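# Transfer the ball into arm2's gutter and set it down

## Task

Get the ball out of the gutter it starts in and into the gutter belonging to arm2, then finish with arm2's gutter resting on its support bar and the ball still inside it. Pouring from one gutter into another is allowed. The box must not be noticeably moved, raised, rotated or tilted, or the task fails. The task also fails if the ball, while no robot carries it, ends up more than slightly below the level of the table surfaces. A gutter only holds the ball while its open end sits higher than the other end; if its handle points straight up, the ball rolls out. Arm bases (metres, heading in degrees counter-clockwise from +x): arm1 at x=-1.78 y=+0.07 z=+0.94 heading -1; arm2 at x=+0.00 y=+0.23 z=+0.89 heading +90; arm3 at x=+1.78 y=+0.13 z=+0.89 heading -178. At the end every gripper must have released and backed away; a result that stays put only because a robot holds it does not count.

## Robot and tools

Setup. Three identical i2rt Big YAM arms, named arm1, arm2 and arm3, each with six revolute joints, a two-finger gripper and a wrist camera. Their feet sit at the positions and headings given in the task. With the hand stretched out, reach is roughly 1.0 m from the joint1 axis. Fixed room cameras: cam_end_1, cam_end_2, cam_gap_1, cam_gap_2, cam_side, cam_top. Wrist cameras: arm1_cam_wrist, arm2_cam_wrist, arm3_cam_wrist.

Frame. A single scene frame is shared by everything: origin on the floor, +z up, lengths in metres. The hand point lies halfway between the fingertips; its local z axis runs along the fingers and the fingers close along its local y axis.

execute_actions. Argument actions is a list holding either zero or one action object. That object is keyed by robot name (arm1, arm2, arm3); each robot entry contains a single key, joints, which maps joint names to absolute target values (not offsets). Every robot has its own separate dictionary. Names and ranges: joint1_rad -2.879 to 2.879 rad (rotates the whole arm about its foot, positive = counter-clockwise seen from above, 0 = along the foot's heading); joint2_rad 0 to 3.141 (shoulder; 0 = upper arm pointing back and roughly horizontal, increasing raises it and then brings it forward); joint3_rad 0 to 3.019 (elbow; 0 = forearm folded onto upper arm, increasing opens it); joint4_rad -1.692 to 1.57 (hand pitch, positive tilts fingers up); joint5_rad -1.57 to 1.57 (hand yaw, positive toward the arm's right); joint6_rad -2.094 to 2.094 (hand roll, positive clockwise viewed from behind the hand); gripper_m 0 to 0.093 metres of fingertip separation. Tolerances for counting a joint as arrived: ±0.045, ±0.14, ±0.09, ±0.055, ±0.03, ±0.035 rad and ±0.003 m. Any joint you list may be omitted; motions inside one action begin together but may finish at different moments, and because joints move at unequal speeds the hand can swing along a wide curve. Optional cameras: a list of camera names, or all; leaving it out or null gives every camera, an empty list gives none. An unknown key, unknown camera or out-of-range number rejects the whole call and nothing moves. An empty actions list only reports state and images.

wait: seconds, 0 to 10. Sends nothing new; returns state and pictures. zoom_image: camera plus region [x0, y0, x1, y1] in pixels with origin top-left, at most 504 by 504, on that camera's most recent full image. read_manual: licence text only, no motion. finished_scene: scene number (1 or 2); ends the scene permanently and reports success.

Reading results. Each robot's state includes joint_positions. The pictures line lists the cameras in the order the images arrive. joint_status tells how each commanded motion ended: off_target means it stopped short and may still be pressing toward the target; contact_stop or time_out means it gave up the target and holds where it stopped, though after time_out a joint can keep a nearby target and keep pressing, shown under on_its_own. On_its_own lists things not commanded in this call; its held at value is the target, not the actual position. The line joint command not followed (often with a cause) means a collision guard rejected that arm's joint targets; those joints say not_followed, the gripper part still runs, and the arm may retry the rejected targets later until you send ones that pass. Calls without an action never show this line. If any result reports a stop, later motion, wait and finish calls in the same reply are skipped. Joints left out of an action may still be driving toward an older target. To relieve a joint that is pushing, command it to its reported position; very small target changes may not move anything.

Hazards. The arms do not halt on contact and can press hard. A firm squeeze between two robots fails the task and ends the run; a heavy collision can too. The collision guard may react late and ignores fingers, gripper housings and wrist cameras. Joints carrying a load slowly sag. Sustained effort heats motors: MOTOR HOT appears from 85 °C, and at 100 °C the arm goes limp and drops (OVER-TEMPERATURE FAULT, joints report limit_stop_at_motor_heat; resend targets afterwards). Keep the box undisturbed, keep everything inside the work area, and keep the ball off the floor; tilt gutters so the open end stays higher unless you are pouring. A loose object may occasionally get a brief nudge. Avoid drops, slips, slams and heavy pushing. Finish by opening the gripper and withdrawing so the gutter lies on its bar unaided.

Cameras carry calibrations (intrinsics K, distortion, T_world_to_cam) that may be off by a few degrees and millimetres; wrist camera poses derive from joint readings and can be less accurate.

Each tool is called by a JSON object that holds its "fn" and its "kwargs", one argument or row to a line.

## Session

{"fn": "execute_actions", "kwargs": {
  "actions": []
}}

Scene clock: 0.00 s.
Motor temperatures (°C, as the motors report them): arm1=[23 22 25 24 23 23] | arm2=[24 24 23 25 24 25] | arm3=[25 22 24 23 25 23]
arm1.joint_positions: joint1_rad=+0.600 joint2_rad=+0.444 joint3_rad=+1.527 joint4_rad=-1.199 joint5_rad=-0.079 joint6_rad=-0.116 gripper_m=+0.094
arm1.joint_status: not commanded
arm1.hand: x=-1.6816 y=+0.1537 z=+1.6020 quat_wxyz=(-0.641, +0.283, -0.689, -0.184) (m; scene frame)
arm2.joint_positions: joint1_rad=-0.657 joint2_rad=+0.646 joint3_rad=+1.602 joint4_rad=-1.509 joint5_rad=-0.088 joint6_rad=+0.659 gripper_m=+0.094
arm2.joint_status: not commanded
arm2.hand: x=+0.1053 y=+0.3841 z=+1.4890 quat_wxyz=(-0.317, +0.129, -0.861, -0.377) (m; scene frame)
arm3.joint_positions: joint1_rad=-0.176 joint2_rad=+0.570 joint3_rad=+1.307 joint4_rad=-1.291 joint5_rad=-0.197 joint6_rad=-0.132 gripper_m=+0.094
arm3.joint_status: not commanded
arm3.hand: x=+1.5446 y=+0.1274 z=+1.4098 quat_wxyz=(-0.018, -0.872, -0.040, +0.488) (m; scene frame)
pictures: arm1_cam_wrist, arm2_cam_wrist, arm3_cam_wrist, cam_end_1, cam_end_2, cam_gap_1, cam_gap_2, cam_side, cam_top
Images, in order (width x height): arm1_cam_wrist 504x504, arm2_cam_wrist 504x504, arm3_cam_wrist 504x504, cam_end_1 896x504, cam_end_2 896x504, cam_gap_1 896x504, cam_gap_2 896x504, cam_side 896x504, cam_top 896x504.

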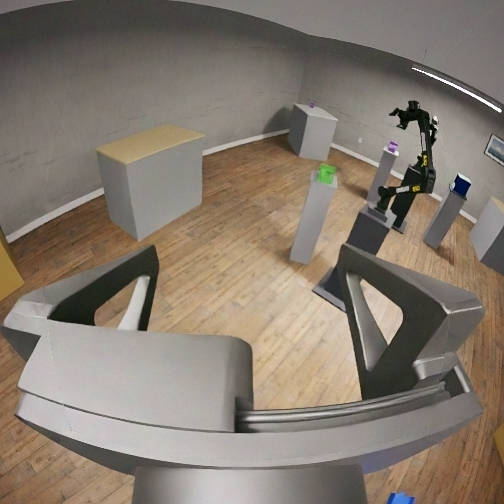

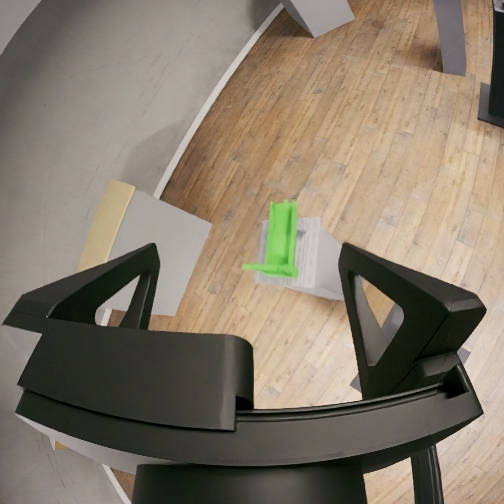

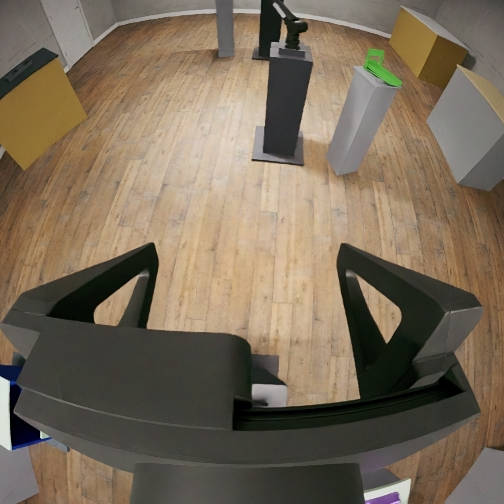

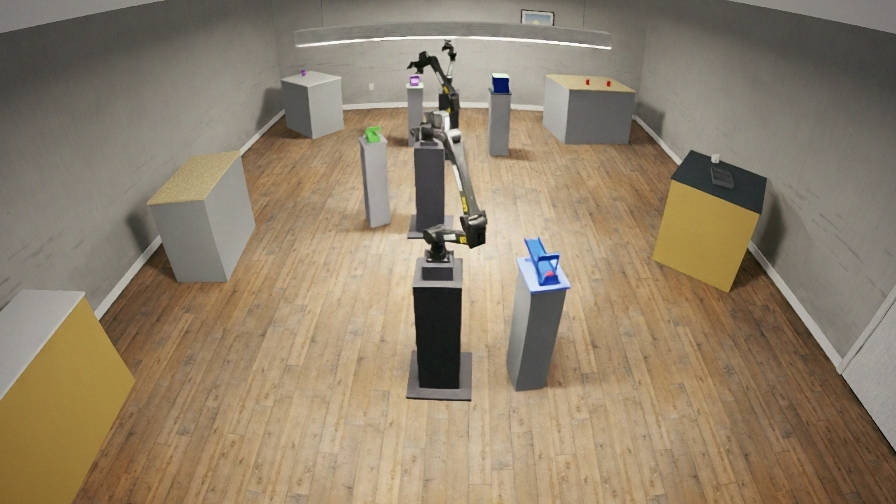

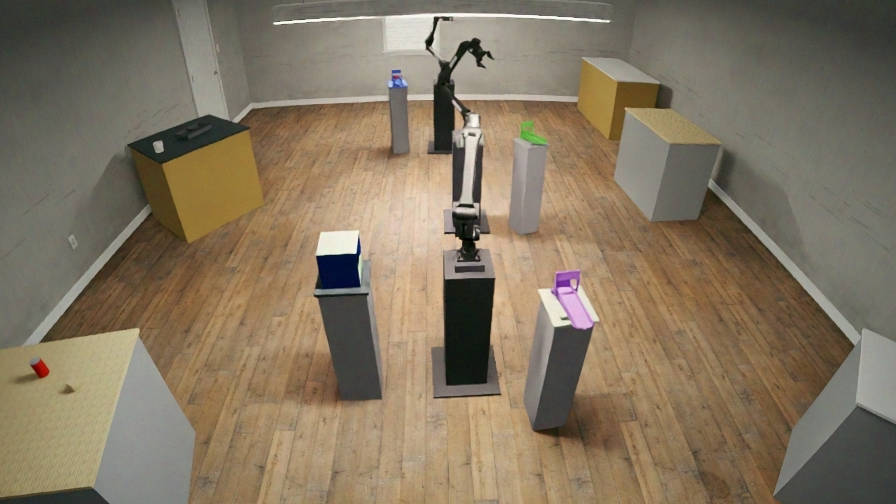

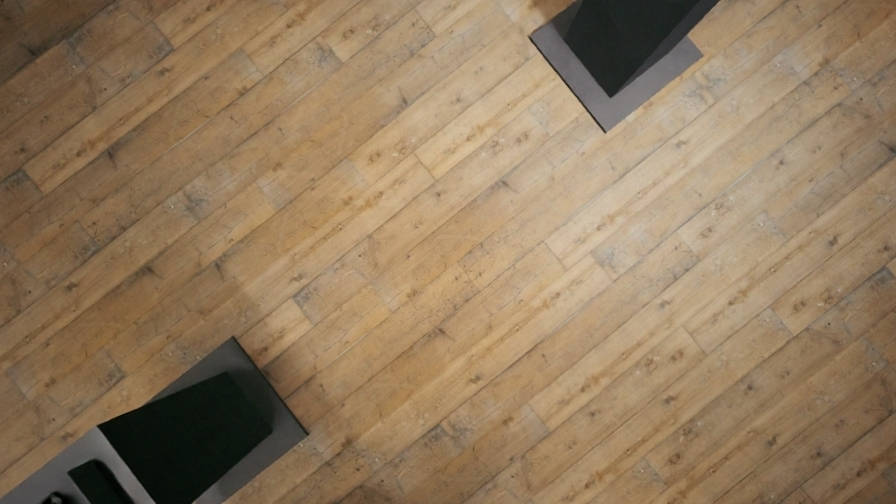

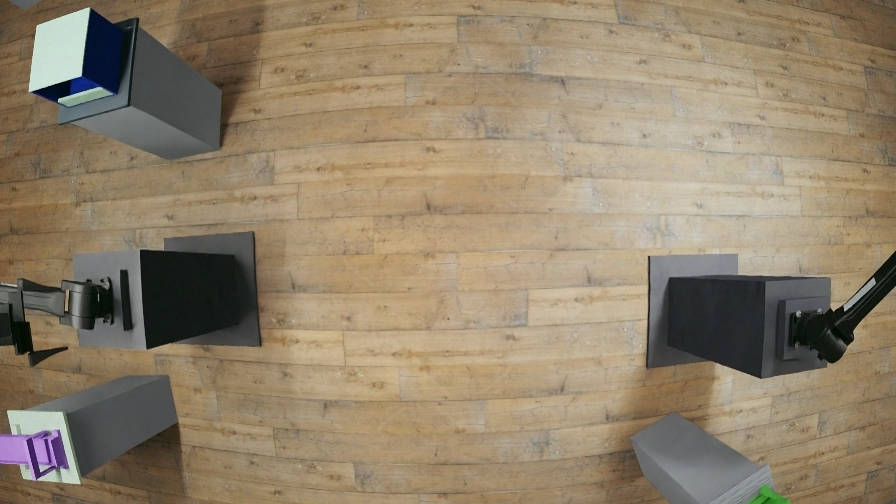

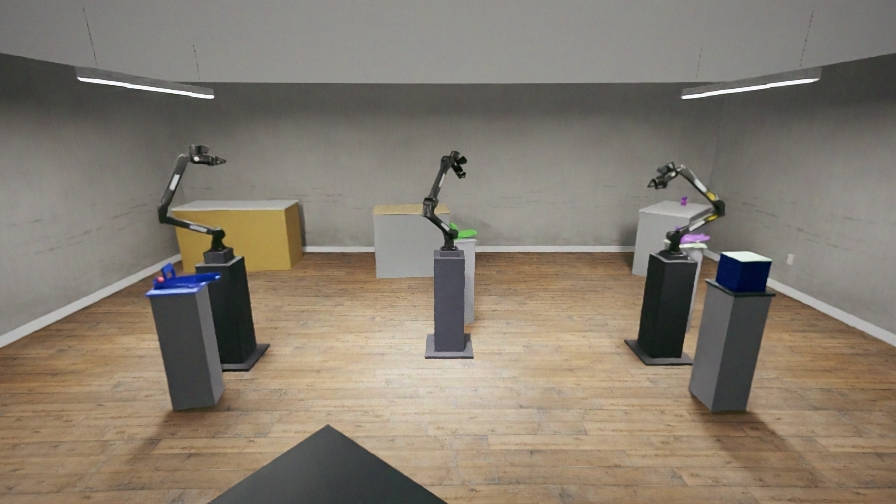

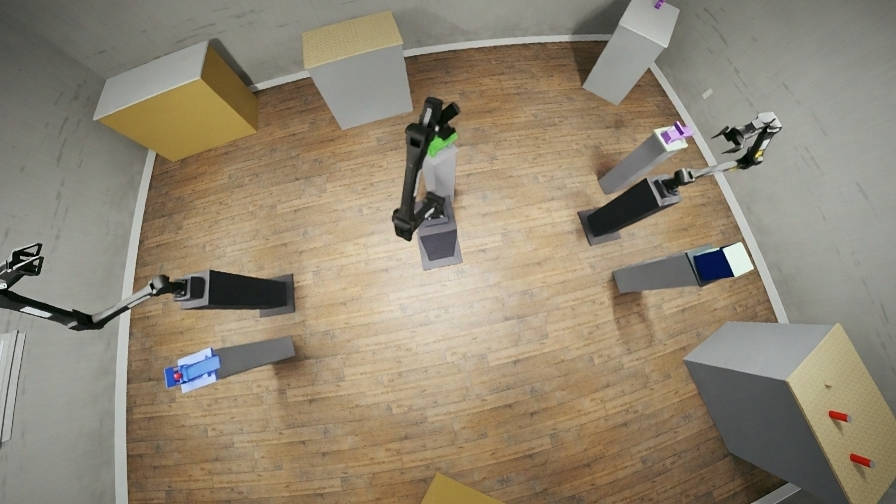

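{"fn": "zoom_image", "kwargs": {
  "camera": "cam_end_1",
  "region": [480, 220, 600, 310]
}}

{"fn": "zoom_image", "kwargs": {
  "camera": "cam_side",
  "region": [130, 250, 240, 310]
}}

{"fn": "zoom_image", "kwargs": {
  "camera": "cam_top",
  "region": [150, 330, 250, 400]
}}

{"fn": "zoom_image", "kwargs": {
  "camera": "arm2_cam_wrist",
  "region": [220, 180, 350, 310]
}}

{"fn": "zoom_image", "kwargs": {
  "camera": "cam_end_2",
  "region": [500, 250, 620, 350]
}}

Region (480, 220, 600, 310) of cam_end_1's 896x504 image, scaled by 4.200, with more detail than that image has; it fills the top 378 rows of this view, and the rest is white.

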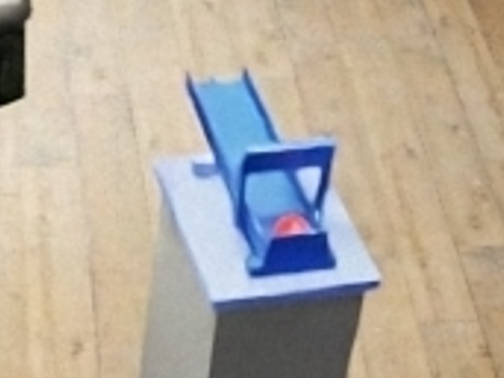

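Region (130, 250, 240, 310) of cam_side's 896x504 image, scaled by 4.582, with more detail than that image has; it fills the top 275 rows of this view, and the rest is white.

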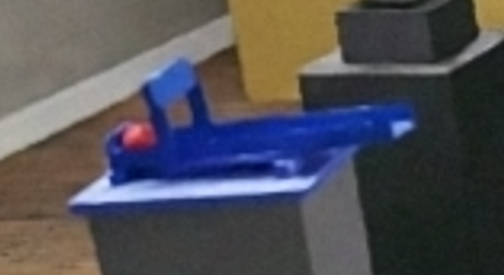

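Region (150, 330, 250, 400) of cam_top's 896x504 image, scaled by 5.040, with more detail than that image has; it fills the top 353 rows of this view, and the rest is white.

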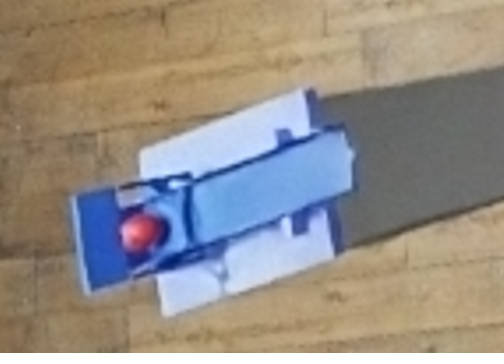

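Region (220, 180, 350, 310) of arm2_cam_wrist's 504x504 image, scaled by 3.877, with more detail than that image has.

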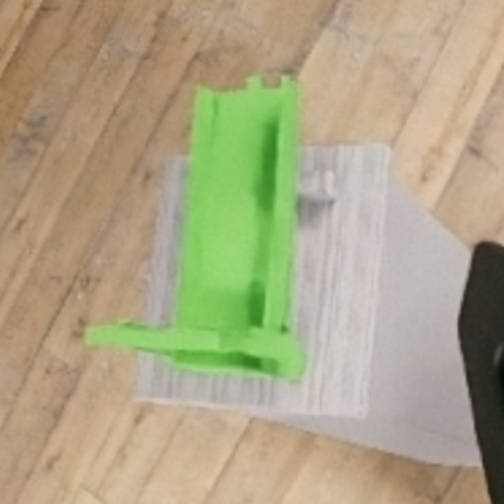

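Region (500, 250, 620, 350) of cam_end_2's 896x504 image, scaled by 4.200, with more detail than that image has.

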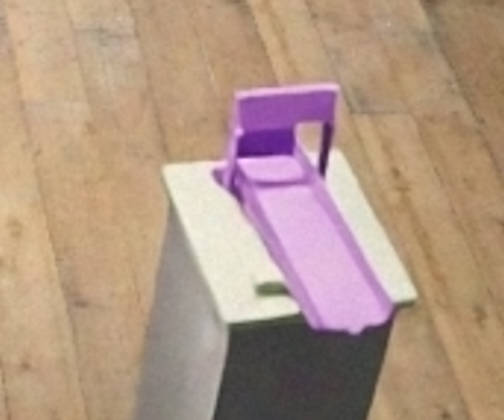

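{"fn": "execute_actions", "kwargs": {
  "actions": [
    {"arm1":{"joints":{"joint1_rad":-1.744,"joint2_rad":1.65,"joint3_rad":1.758,"joint4_rad":-1.65,"joint5_rad":0,"joint6_rad":0}},"arm2":{"joints":{"joint1_rad":-0.2,"joint2_rad":1.6,"joint3_rad":1.7,"joint4_rad":-1.65,"joint5_rad":0,"joint6_rad":0}}}
  ],
  "cameras": ["arm1_cam_wrist","arm2_cam_wrist","cam_side"]
}}

Scene clock: 62.07 s.
Motor temperatures (°C, as the motors report them): arm1=[23 23 28 25 23 23] | arm2=[24 25 28 25 24 25] | arm3=[25 22 29 23 25 23]
arm1.joint_positions: joint1_rad=-1.750 joint2_rad=+1.654 joint3_rad=+1.756 joint4_rad=-1.635 joint5_rad=+0.000 joint6_rad=-0.009 gripper_m=+0.094
arm1.joint_status: all done
arm1.hand: x=-1.8777 y=-0.4316 z=+1.2329 quat_wxyz=(-0.014, -0.767, -0.641, +0.012) (m; scene frame)
arm2.joint_positions: joint1_rad=-0.200 joint2_rad=+1.618 joint3_rad=+1.681 joint4_rad=-1.639 joint5_rad=-0.001 joint6_rad=+0.011 gripper_m=+0.094
arm2.joint_status: all done
arm2.hand: x=+0.0985 y=+0.7067 z=+1.1808 quat_wxyz=(-0.001, +0.628, -0.778, -0.004) (m; scene frame)
arm3.joint_positions: joint1_rad=-0.176 joint2_rad=+0.570 joint3_rad=+1.307 joint4_rad=-1.291 joint5_rad=-0.197 joint6_rad=-0.132 gripper_m=+0.094
arm3.joint_status: not commanded
arm3.hand: x=+1.5446 y=+0.1274 z=+1.4098 quat_wxyz=(-0.018, -0.872, -0.040, +0.488) (m; scene frame)
pictures: arm1_cam_wrist, arm2_cam_wrist, cam_side
camera_calibration (this result's frames):
arm1_cam_wrist: T_world_to_cam=[[-0.983131, 0.182828, -0.00520523, -1.75943], [0.149427, 0.819286, 0.553572, -0.0478463], [0.105473, 0.543456, -0.832785, 1.58429], [0, 0, 0, 1]] pos_world=[-1.88971, -0.500122, 1.3367]
arm2_cam_wrist: T_world_to_cam=[[0.975306, -0.220543, 0.0117585, 0.0475825], [-0.186918, -0.795903, 0.575847, -0.094675], [-0.117641, -0.563825, -0.817473, 1.49705], [0, 0, 0, 1]] pos_world=[0.11201, 0.779215, 1.27775]
Images, in order (width x height): arm1_cam_wrist 504x504, arm2_cam_wrist 504x504, cam_side 896x504.

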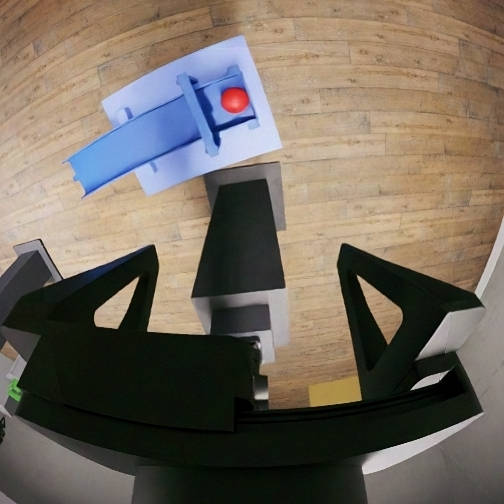

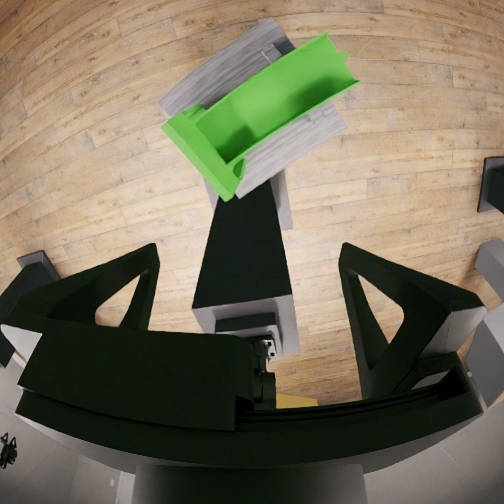

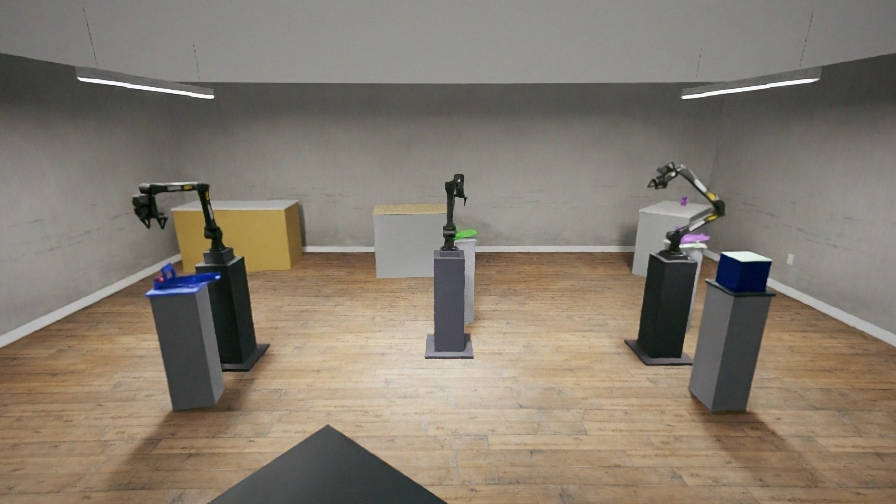

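{"fn": "zoom_image", "kwargs": {
  "camera": "cam_side",
  "region": [120, 180, 240, 300]
}}

{"fn": "zoom_image", "kwargs": {
  "camera": "arm1_cam_wrist",
  "region": [50, 20, 300, 210]
}}

{"fn": "zoom_image", "kwargs": {
  "camera": "arm2_cam_wrist",
  "region": [150, 10, 370, 210]
}}

Region (120, 180, 240, 300) of cam_side's 896x504 image, scaled by 4.200, with more detail than that image has.

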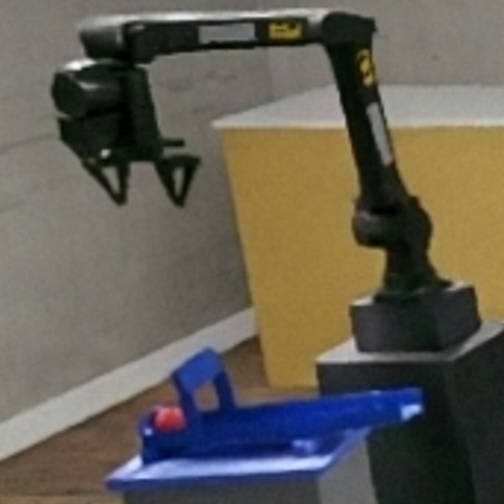

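Region (50, 20, 300, 210) of arm1_cam_wrist's 504x504 image, scaled by 2.016, with more detail than that image has; it fills the top 383 rows of this view, and the rest is white.

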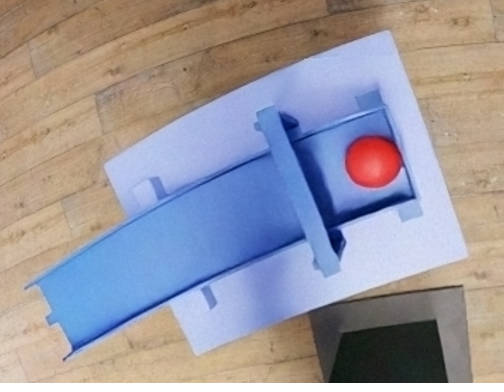

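Region (150, 10, 370, 210) of arm2_cam_wrist's 504x504 image, scaled by 2.291, with more detail than that image has; it fills the top 458 rows of this view, and the rest is white.

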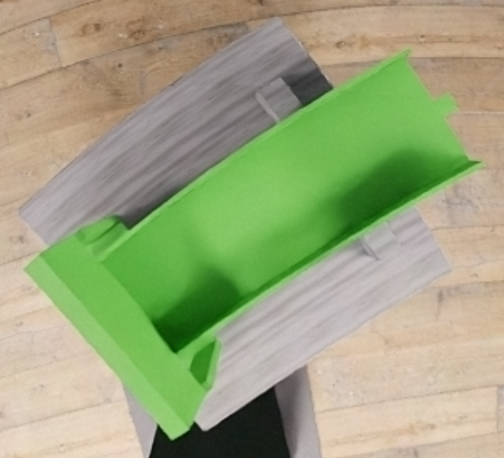

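{"fn": "zoom_image", "kwargs": {
  "camera": "cam_side",
  "region": [410, 160, 510, 260]
}}

Region (410, 160, 510, 260) of cam_side's 896x504 image, scaled by 5.040, with more detail than that image has.

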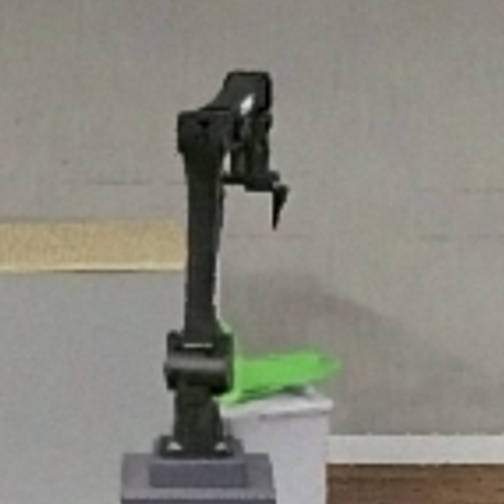

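{"fn": "execute_actions", "kwargs": {
  "actions": [
    {"arm1":{"joints":{"joint1_rad":-1.744,"joint2_rad":1.923,"joint3_rad":1.628,"joint4_rad":-1.344,"joint5_rad":-0.289,"joint6_rad":-0.22,"gripper_m":0.06}},"arm2":{"joints":{"joint1_rad":0.005,"joint2_rad":1.554,"joint3_rad":1.263,"joint4_rad":-1.128,"joint5_rad":0.256,"joint6_rad":-0.52,"gripper_m":0.06}}}
  ],
  "cameras": ["arm1_cam_wrist","arm2_cam_wrist","cam_side","cam_end_1","cam_end_2"]
}}

Scene clock: 144.70 s.
Motor temperatures (°C, as the motors report them): arm1=[23 25 30 24 23 23] | arm2=[24 28 33 25 24 25] | arm3=[25 22 31 23 25 23]
arm1.joint_positions: joint1_rad=-1.750 joint2_rad=+1.916 joint3_rad=+1.622 joint4_rad=-1.358 joint5_rad=-0.286 joint6_rad=-0.209 gripper_m=+0.060
arm1.joint_status: all done
arm1.hand: x=-1.8383 y=-0.4896 z=+1.0531 quat_wxyz=(-0.098, -0.696, -0.702, -0.114) (m; scene frame)
arm2.joint_positions: joint1_rad=+0.011 joint2_rad=+1.566 joint3_rad=+1.254 joint4_rad=-1.143 joint5_rad=+0.254 joint6_rad=-0.508 gripper_m=+0.060
arm2.joint_status: all done
arm2.hand: x=+0.0395 y=+0.7104 z=+1.0505 quat_wxyz=(-0.118, +0.852, -0.505, +0.076) (m; scene frame)
arm3.joint_positions: joint1_rad=-0.176 joint2_rad=+0.570 joint3_rad=+1.307 joint4_rad=-1.291 joint5_rad=-0.197 joint6_rad=-0.132 gripper_m=+0.094
arm3.joint_status: not commanded
arm3.hand: x=+1.5446 y=+0.1274 z=+1.4098 quat_wxyz=(-0.018, -0.872, -0.040, +0.488) (m; scene frame)
pictures: arm1_cam_wrist, arm2_cam_wrist, cam_end_1, cam_end_2, cam_side
camera_calibration (this result's frames):
arm1_cam_wrist: T_world_to_cam=[[-0.95484, -0.000833861, -0.297119, -1.44158], [-0.179668, 0.798071, 0.575154, -0.544754], [0.236643, 0.602563, -0.76218, 1.65768], [0, 0, 0, 1]] pos_world=[-1.86663, -0.565307, 1.14845]
arm2_cam_wrist: T_world_to_cam=[[0.841959, 0.452323, 0.294122, -0.661867], [0.231276, -0.79508, 0.560678, -0.0288616], [0.487458, -0.404045, -0.774036, 1.20263], [0, 0, 0, 1]] pos_world=[-0.0222939, 0.762349, 1.14173]
Images, in order (width x height): arm1_cam_wrist 504x504, arm2_cam_wrist 504x504, cam_end_1 896x504, cam_end_2 896x504, cam_side 896x504.

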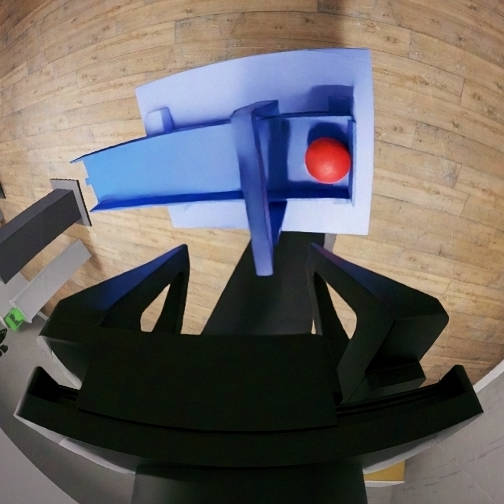

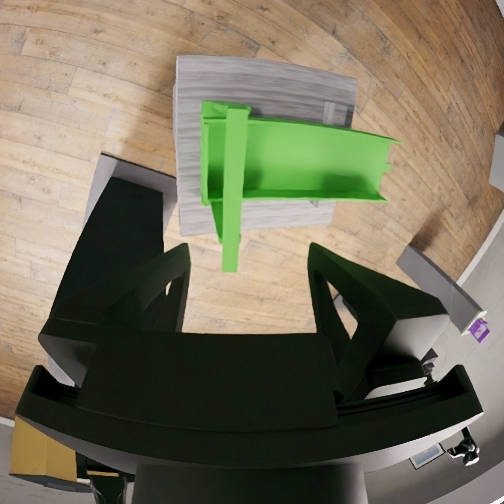

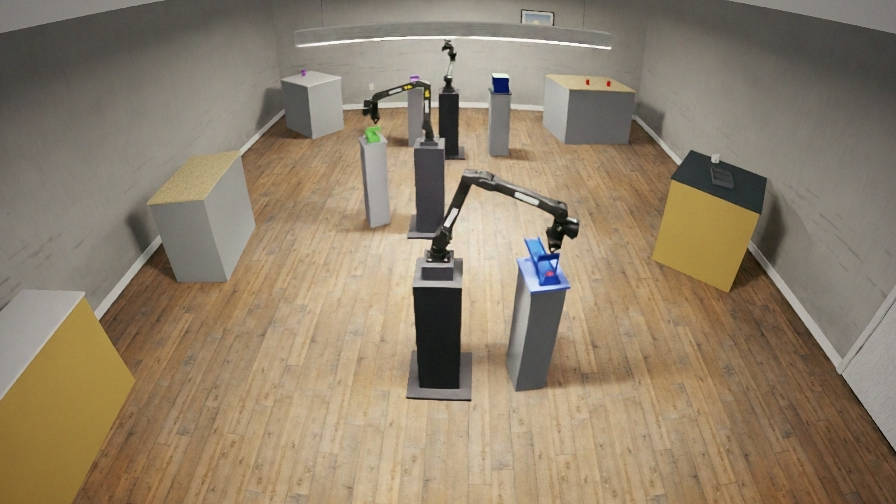

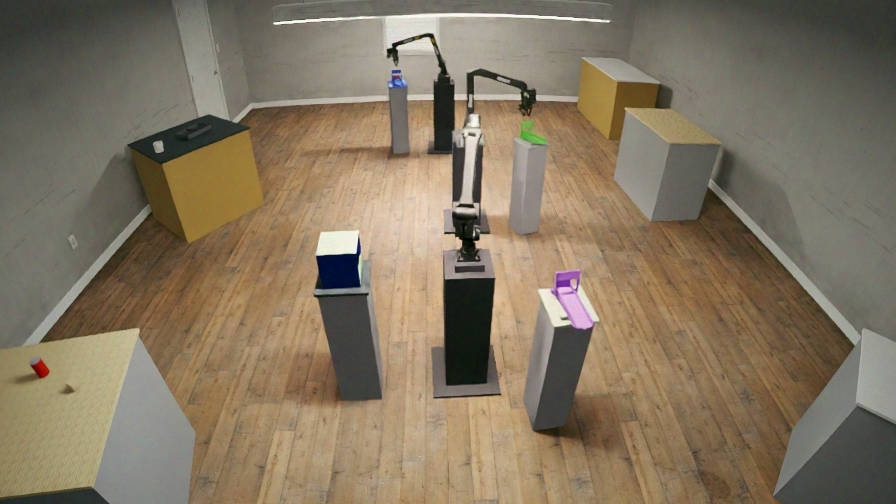

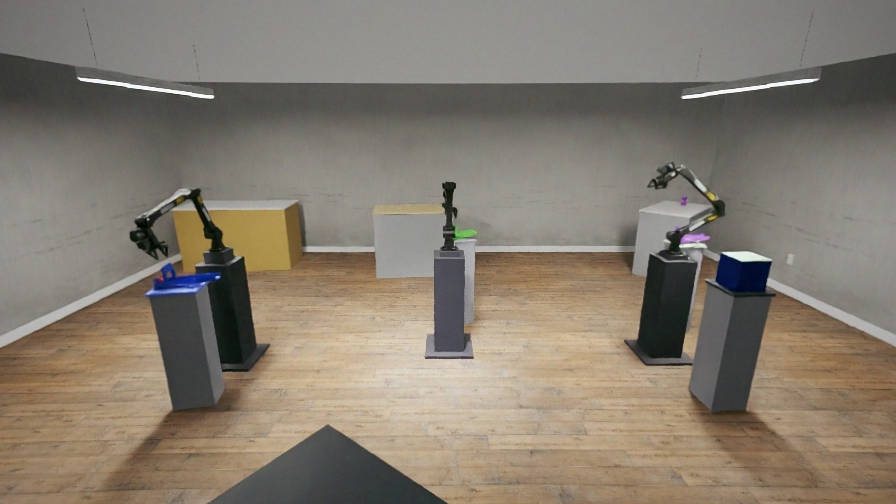

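{"fn": "execute_actions", "kwargs": {
  "actions": [
    {"arm1":{"joints":{"joint1_rad":-1.705,"joint2_rad":1.985,"joint3_rad":1.505,"joint4_rad":-1.16,"joint5_rad":-0.289,"joint6_rad":-0.36}},"arm2":{"joints":{"joint1_rad":-0.005,"joint2_rad":1.657,"joint3_rad":1.175,"joint4_rad":-0.93,"joint5_rad":0.256,"joint6_rad":-0.43}}}
  ],
  "cameras": ["arm1_cam_wrist","arm2_cam_wrist","cam_side"]
}}

Scene clock: 163.20 s.
Motor temperatures (°C, as the motors report them): arm1=[23 26 30 24 23 23] | arm2=[24 28 33 25 24 25] | arm3=[25 22 32 23 25 23]
arm1.joint_positions: joint1_rad=-1.706 joint2_rad=+1.986 joint3_rad=+1.511 joint4_rad=-1.175 joint5_rad=-0.286 joint6_rad=-0.349 gripper_m=+0.060
arm1.joint_status: all done
arm1.hand: x=-1.8132 y=-0.4892 z=+0.9748 quat_wxyz=(-0.104, -0.629, -0.763, -0.108) (m; scene frame)
arm2.joint_positions: joint1_rad=+0.003 joint2_rad=+1.677 joint3_rad=+1.165 joint4_rad=-0.945 joint5_rad=+0.254 joint6_rad=-0.441 gripper_m=+0.060
arm2.joint_status: all done
arm2.hand: x=+0.0430 y=+0.7218 z=+0.9716 quat_wxyz=(-0.120, +0.832, -0.536, +0.072) (m; scene frame)
arm3.joint_positions: joint1_rad=-0.176 joint2_rad=+0.570 joint3_rad=+1.307 joint4_rad=-1.291 joint5_rad=-0.197 joint6_rad=-0.132 gripper_m=+0.094
arm3.joint_status: not commanded
arm3.hand: x=+1.5446 y=+0.1274 z=+1.4098 quat_wxyz=(-0.018, -0.872, -0.040, +0.488) (m; scene frame)
pictures: arm1_cam_wrist, arm2_cam_wrist, cam_side
camera_calibration (this result's frames):
arm1_cam_wrist: T_world_to_cam=[[-0.937567, -0.181504, -0.296689, -1.49833], [-0.321438, 0.777986, 0.539829, -0.727952], [0.132839, 0.601493, -0.787756, 1.42796], [0, 0, 0, 1]] pos_world=[-1.82846, -0.564523, 1.07331]
arm2_cam_wrist: T_world_to_cam=[[0.874668, 0.385711, 0.29357, -0.599552], [0.17771, -0.818644, 0.546114, 0.0571464], [0.450971, -0.425498, -0.784587, 1.17174], [0, 0, 0, 1]] pos_world=[-0.0141691, 0.77661, 1.06414]
Images, in order (width x height): arm1_cam_wrist 504x504, arm2_cam_wrist 504x504, cam_side 896x504.

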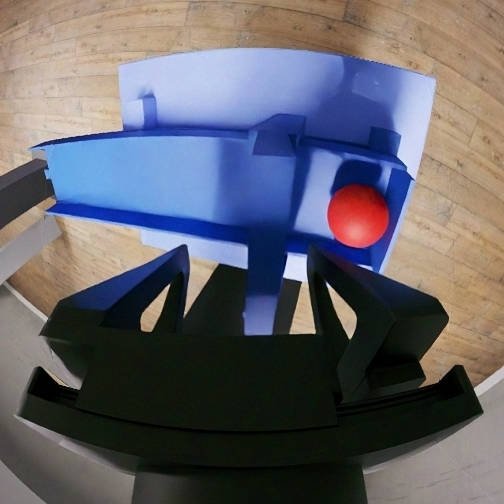

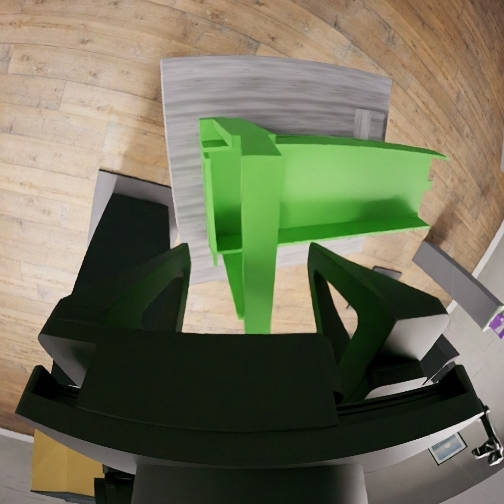

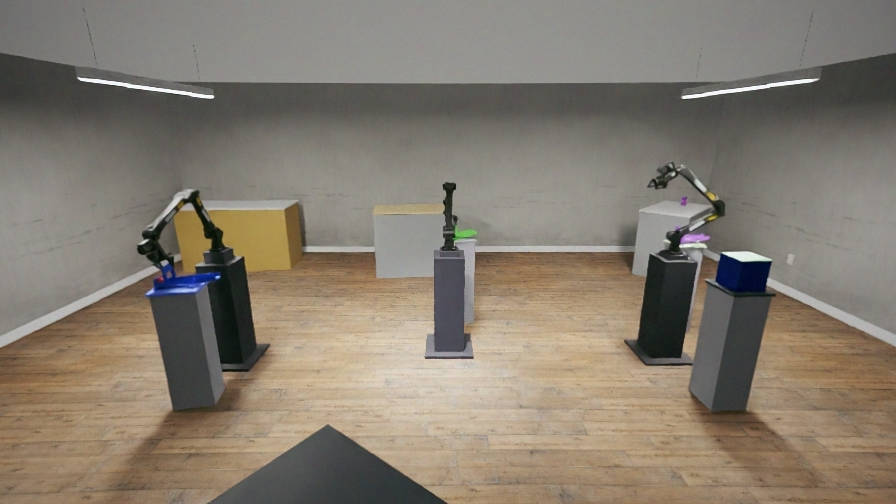

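Both bars are between the fingers. Close.

{"fn": "execute_actions", "kwargs": {
  "actions": [
    {"arm1":{"joints":{"gripper_m":0.0}},"arm2":{"joints":{"gripper_m":0.0}}}
  ],
  "cameras": ["arm1_cam_wrist","arm2_cam_wrist","cam_side"]
}}

{"fn": "zoom_image", "kwargs": {
  "camera": "cam_side",
  "region": [120, 220, 240, 310]
}}

Scene clock: 168.30 s.
Motor temperatures (°C, as the motors report them): arm1=[23 26 30 24 23 23] | arm2=[24 28 32 25 24 25] | arm3=[25 22 32 23 25 23]
arm1.joint_positions: joint1_rad=-1.707 joint2_rad=+1.980 joint3_rad=+1.511 joint4_rad=-1.171 joint5_rad=-0.283 joint6_rad=-0.350 gripper_m=+0.011
arm1.joint_status: gripper_m off_target (ended at +0.011, target +0.000)
arm1.hand: x=-1.8141 y=-0.4906 z=+0.9780 quat_wxyz=(-0.106, -0.628, -0.764, -0.103) (m; scene frame)
arm2.joint_positions: joint1_rad=+0.003 joint2_rad=+1.676 joint3_rad=+1.165 joint4_rad=-0.944 joint5_rad=+0.252 joint6_rad=-0.440 gripper_m=+0.011
arm2.joint_status: gripper_m off_target (ended at +0.011, target +0.000)
arm2.hand: x=+0.0430 y=+0.7221 z=+0.9719 quat_wxyz=(-0.121, +0.832, -0.537, +0.071) (m; scene frame)
arm3.joint_positions: joint1_rad=-0.176 joint2_rad=+0.570 joint3_rad=+1.307 joint4_rad=-1.291 joint5_rad=-0.197 joint6_rad=-0.132 gripper_m=+0.094
arm3.joint_status: not commanded
arm3.hand: x=+1.5446 y=+0.1274 z=+1.4098 quat_wxyz=(-0.018, -0.872, -0.040, +0.488) (m; scene frame)
pictures: arm1_cam_wrist, arm2_cam_wrist, cam_side
camera_calibration (this result's frames):
arm1_cam_wrist: T_world_to_cam=[[-0.938716, -0.185295, -0.29065, -1.50836], [-0.31973, 0.783116, 0.533388, -0.717017], [0.128778, 0.593629, -0.794368, 1.42673], [0, 0, 0, 1]] pos_world=[-1.8289, -0.564932, 1.07739]
arm2_cam_wrist: T_world_to_cam=[[0.87556, 0.383897, 0.293289, -0.598221], [0.177313, -0.820076, 0.544092, 0.0602218], [0.449395, -0.424381, -0.786095, 1.17287], [0, 0, 0, 1]] pos_world=[-0.0139802, 0.776785, 1.06467]
Images, in order (width x height): arm1_cam_wrist 504x504, arm2_cam_wrist 504x504, cam_side 896x504.

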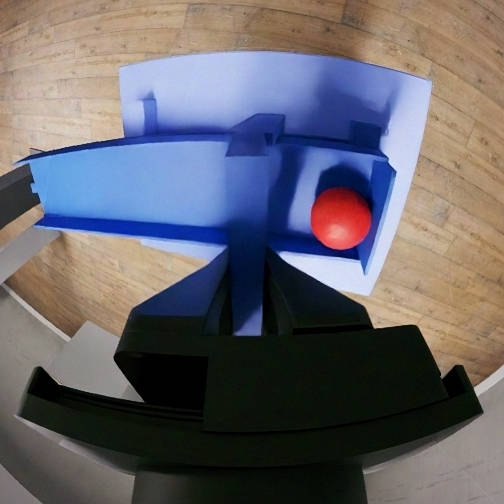

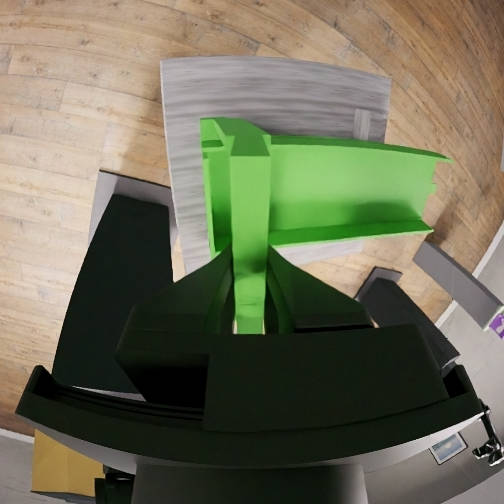

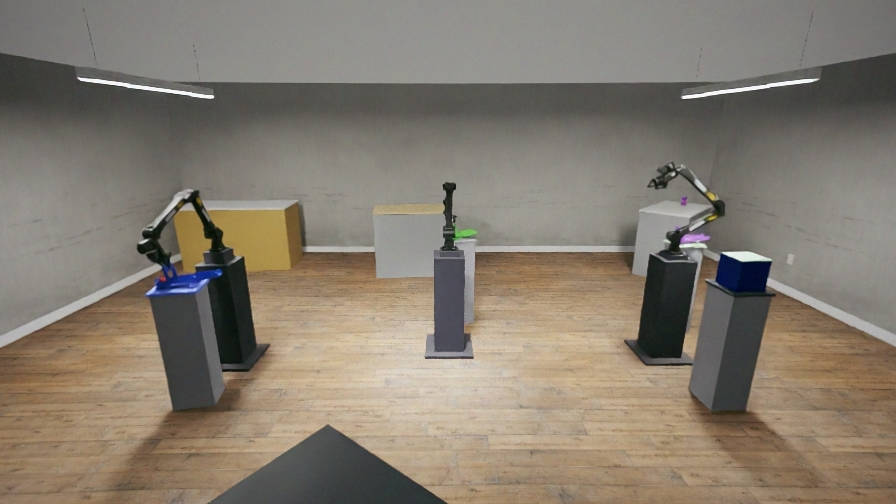

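Region (120, 220, 240, 310) of cam_side's 896x504 image, scaled by 4.200, with more detail than that image has; it fills the top 378 rows of this view, and the rest is white.

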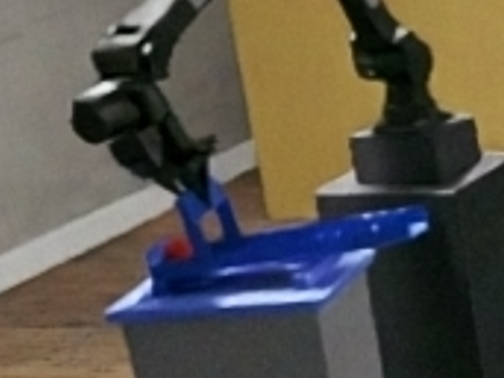

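{"fn": "execute_actions", "kwargs": {
  "actions": [
    {"arm1":{"joints":{"joint2_rad":1.8,"joint3_rad":1.65,"joint4_rad":-1.14,"joint5_rad":-0.4}},"arm2":{"joints":{"joint2_rad":1.5,"joint3_rad":1.35}}}
  ],
  "cameras": ["arm1_cam_wrist","cam_side"]
}}

Scene clock: 203.40 s.
Motor temperatures (°C, as the motors report them): arm1=[23 26 30 24 23 23] | arm2=[24 29 33 25 24 25] | arm3=[25 22 33 23 25 23]
arm1.joint_positions: joint1_rad=-1.707 joint2_rad=+1.802 joint3_rad=+1.612 joint4_rad=-1.154 joint5_rad=-0.393 joint6_rad=-0.351 gripper_m=+0.011
arm1.joint_status: all done
arm1.hand: x=-1.8034 y=-0.5358 z=+1.1223 quat_wxyz=(-0.226, -0.598, -0.769, -0.006) (m; scene frame)
arm2.joint_positions: joint1_rad=+0.003 joint2_rad=+1.511 joint3_rad=+1.310 joint4_rad=-0.942 joint5_rad=+0.252 joint6_rad=-0.439 gripper_m=+0.011
arm2.joint_status: all done
arm2.hand: x=+0.0432 y=+0.7711 z=+1.1153 quat_wxyz=(-0.248, +0.803, -0.542, -0.013) (m; scene frame)
arm3.joint_positions: joint1_rad=-0.176 joint2_rad=+0.570 joint3_rad=+1.307 joint4_rad=-1.291 joint5_rad=-0.197 joint6_rad=-0.132 gripper_m=+0.094
arm3.joint_status: not commanded
arm3.hand: x=+1.5446 y=+0.1274 z=+1.4098 quat_wxyz=(-0.018, -0.872, -0.040, +0.488) (m; scene frame)
pictures: arm1_cam_wrist, cam_side
camera_calibration (this result's frames):
arm1_cam_wrist: T_world_to_cam=[[-0.91761, -0.281618, -0.280504, -1.48968], [-0.352887, 0.901968, 0.248846, -0.43195], [0.182926, 0.32733, -0.927035, 1.67064], [0, 0, 0, 1]] pos_world=[-1.82498, -0.576768, 1.23837]
Images, in order (width x height): arm1_cam_wrist 504x504, cam_side 896x504.

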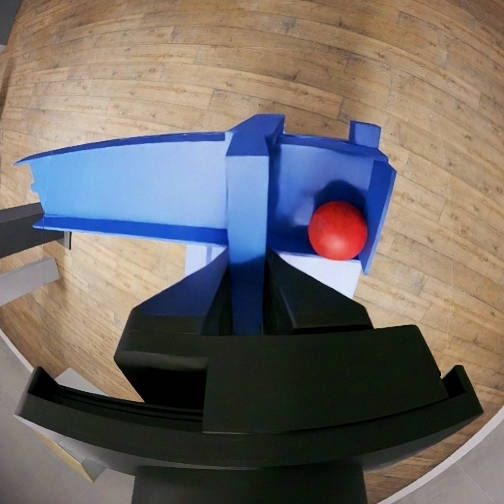

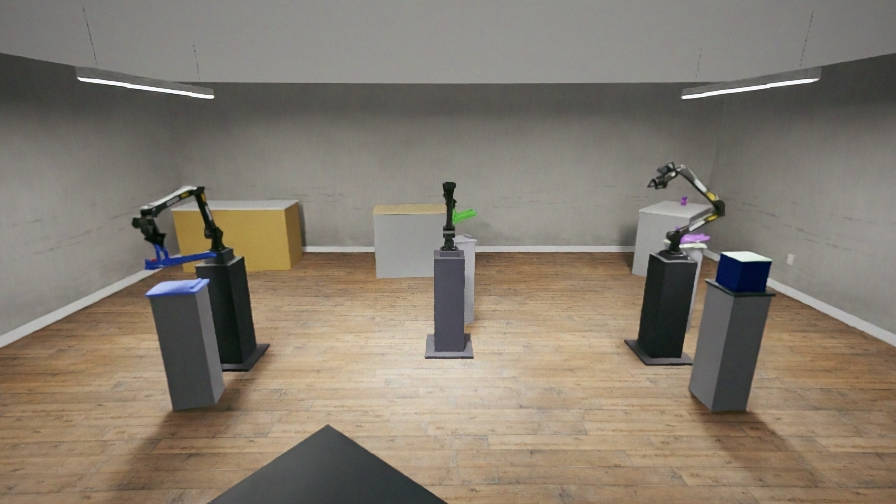

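{"fn": "execute_actions", "kwargs": {
  "actions": [
    {"arm1":{"joints":{"joint1_rad":0.107,"joint2_rad":1.85,"joint3_rad":1.72,"joint4_rad":-1.05,"joint5_rad":-0.55,"joint6_rad":0.0}},"arm2":{"joints":{"joint1_rad":1.66,"joint2_rad":2.03,"joint3_rad":1.88,"joint4_rad":-1.07,"joint5_rad":0,"joint6_rad":-1.57}}}
  ],
  "cameras": ["arm1_cam_wrist","cam_side","cam_gap_1"]
}}

Scene clock: 216.00 s.
Motor temperatures (°C, as the motors report them): arm1=[23 27 32 24 23 23] | arm2=[24 30 36 25 24 25] | arm3=[25 22 33 23 25 23]
arm1.joint_positions: joint1_rad=+0.117 joint2_rad=+1.860 joint3_rad=+1.663 joint4_rad=-1.054 joint5_rad=-0.545 joint6_rad=-0.013 gripper_m=+0.011
arm1.joint_status: all done
arm1.hand: x=-1.1553 y=+0.2264 z=+1.1312 quat_wxyz=(-0.143, +0.101, -0.946, -0.273) (m; scene frame)
arm2.joint_positions: joint1_rad=+1.663 joint2_rad=+2.078 joint3_rad=+1.824 joint4_rad=-1.064 joint5_rad=-0.002 joint6_rad=-1.558 gripper_m=+0.011
arm2.joint_status: all done
arm2.hand: x=-0.6936 y=+0.1690 z=+0.9867 quat_wxyz=(-0.089, +0.673, +0.729, -0.091) (m; scene frame)
arm3.joint_positions: joint1_rad=-0.176 joint2_rad=+0.570 joint3_rad=+1.307 joint4_rad=-1.291 joint5_rad=-0.197 joint6_rad=-0.132 gripper_m=+0.094
arm3.joint_status: not commanded
arm3.hand: x=+1.5446 y=+0.1274 z=+1.4098 quat_wxyz=(-0.018, -0.872, -0.040, +0.488) (m; scene frame)
pictures: arm1_cam_wrist, cam_gap_1, cam_side
camera_calibration (this result's frames):
arm1_cam_wrist: T_world_to_cam=[[0.26485, -0.83158, -0.48819, 1.0477], [-0.889318, -0.406361, 0.209724, -1.17224], [-0.372783, 0.378611, -0.847163, 0.566846], [0, 0, 0, 1]] pos_world=[-1.10867, 0.180281, 1.23754]
Images, in order (width x height): arm1_cam_wrist 504x504, cam_gap_1 896x504, cam_side 896x504.

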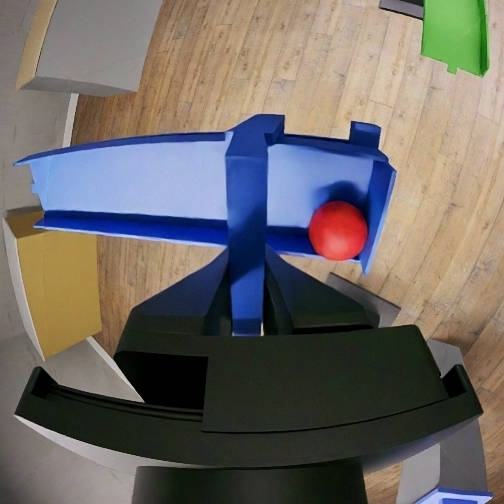

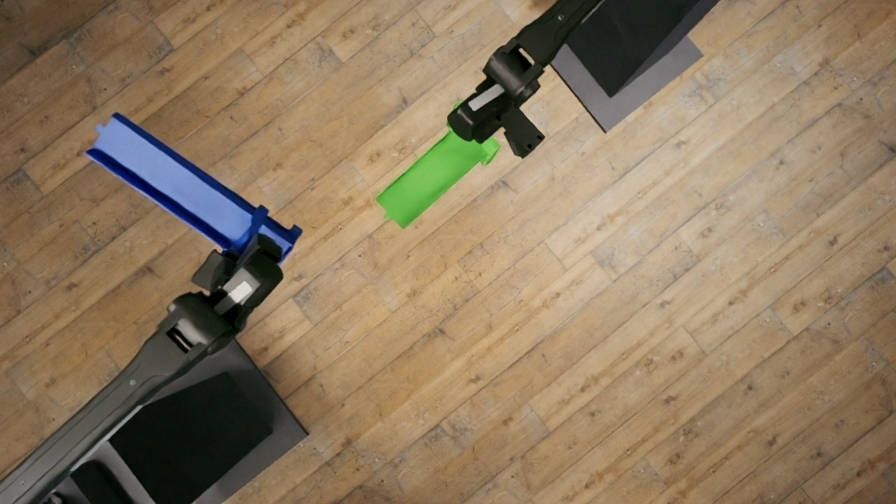

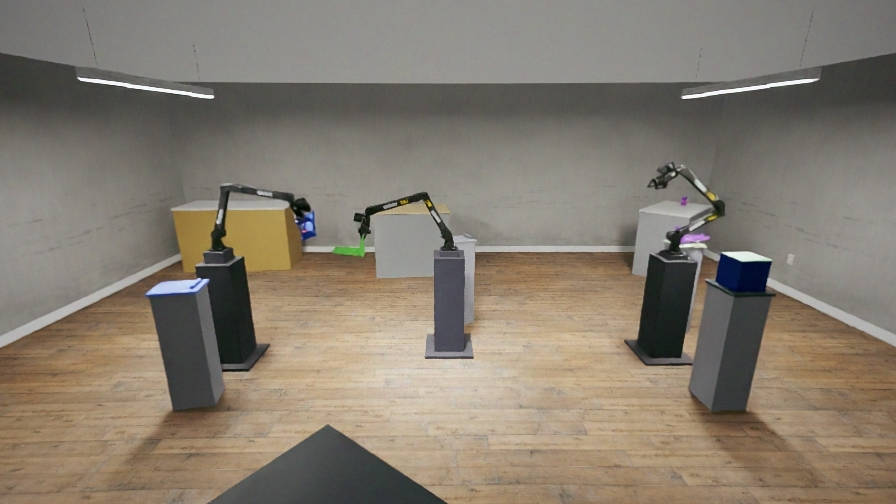

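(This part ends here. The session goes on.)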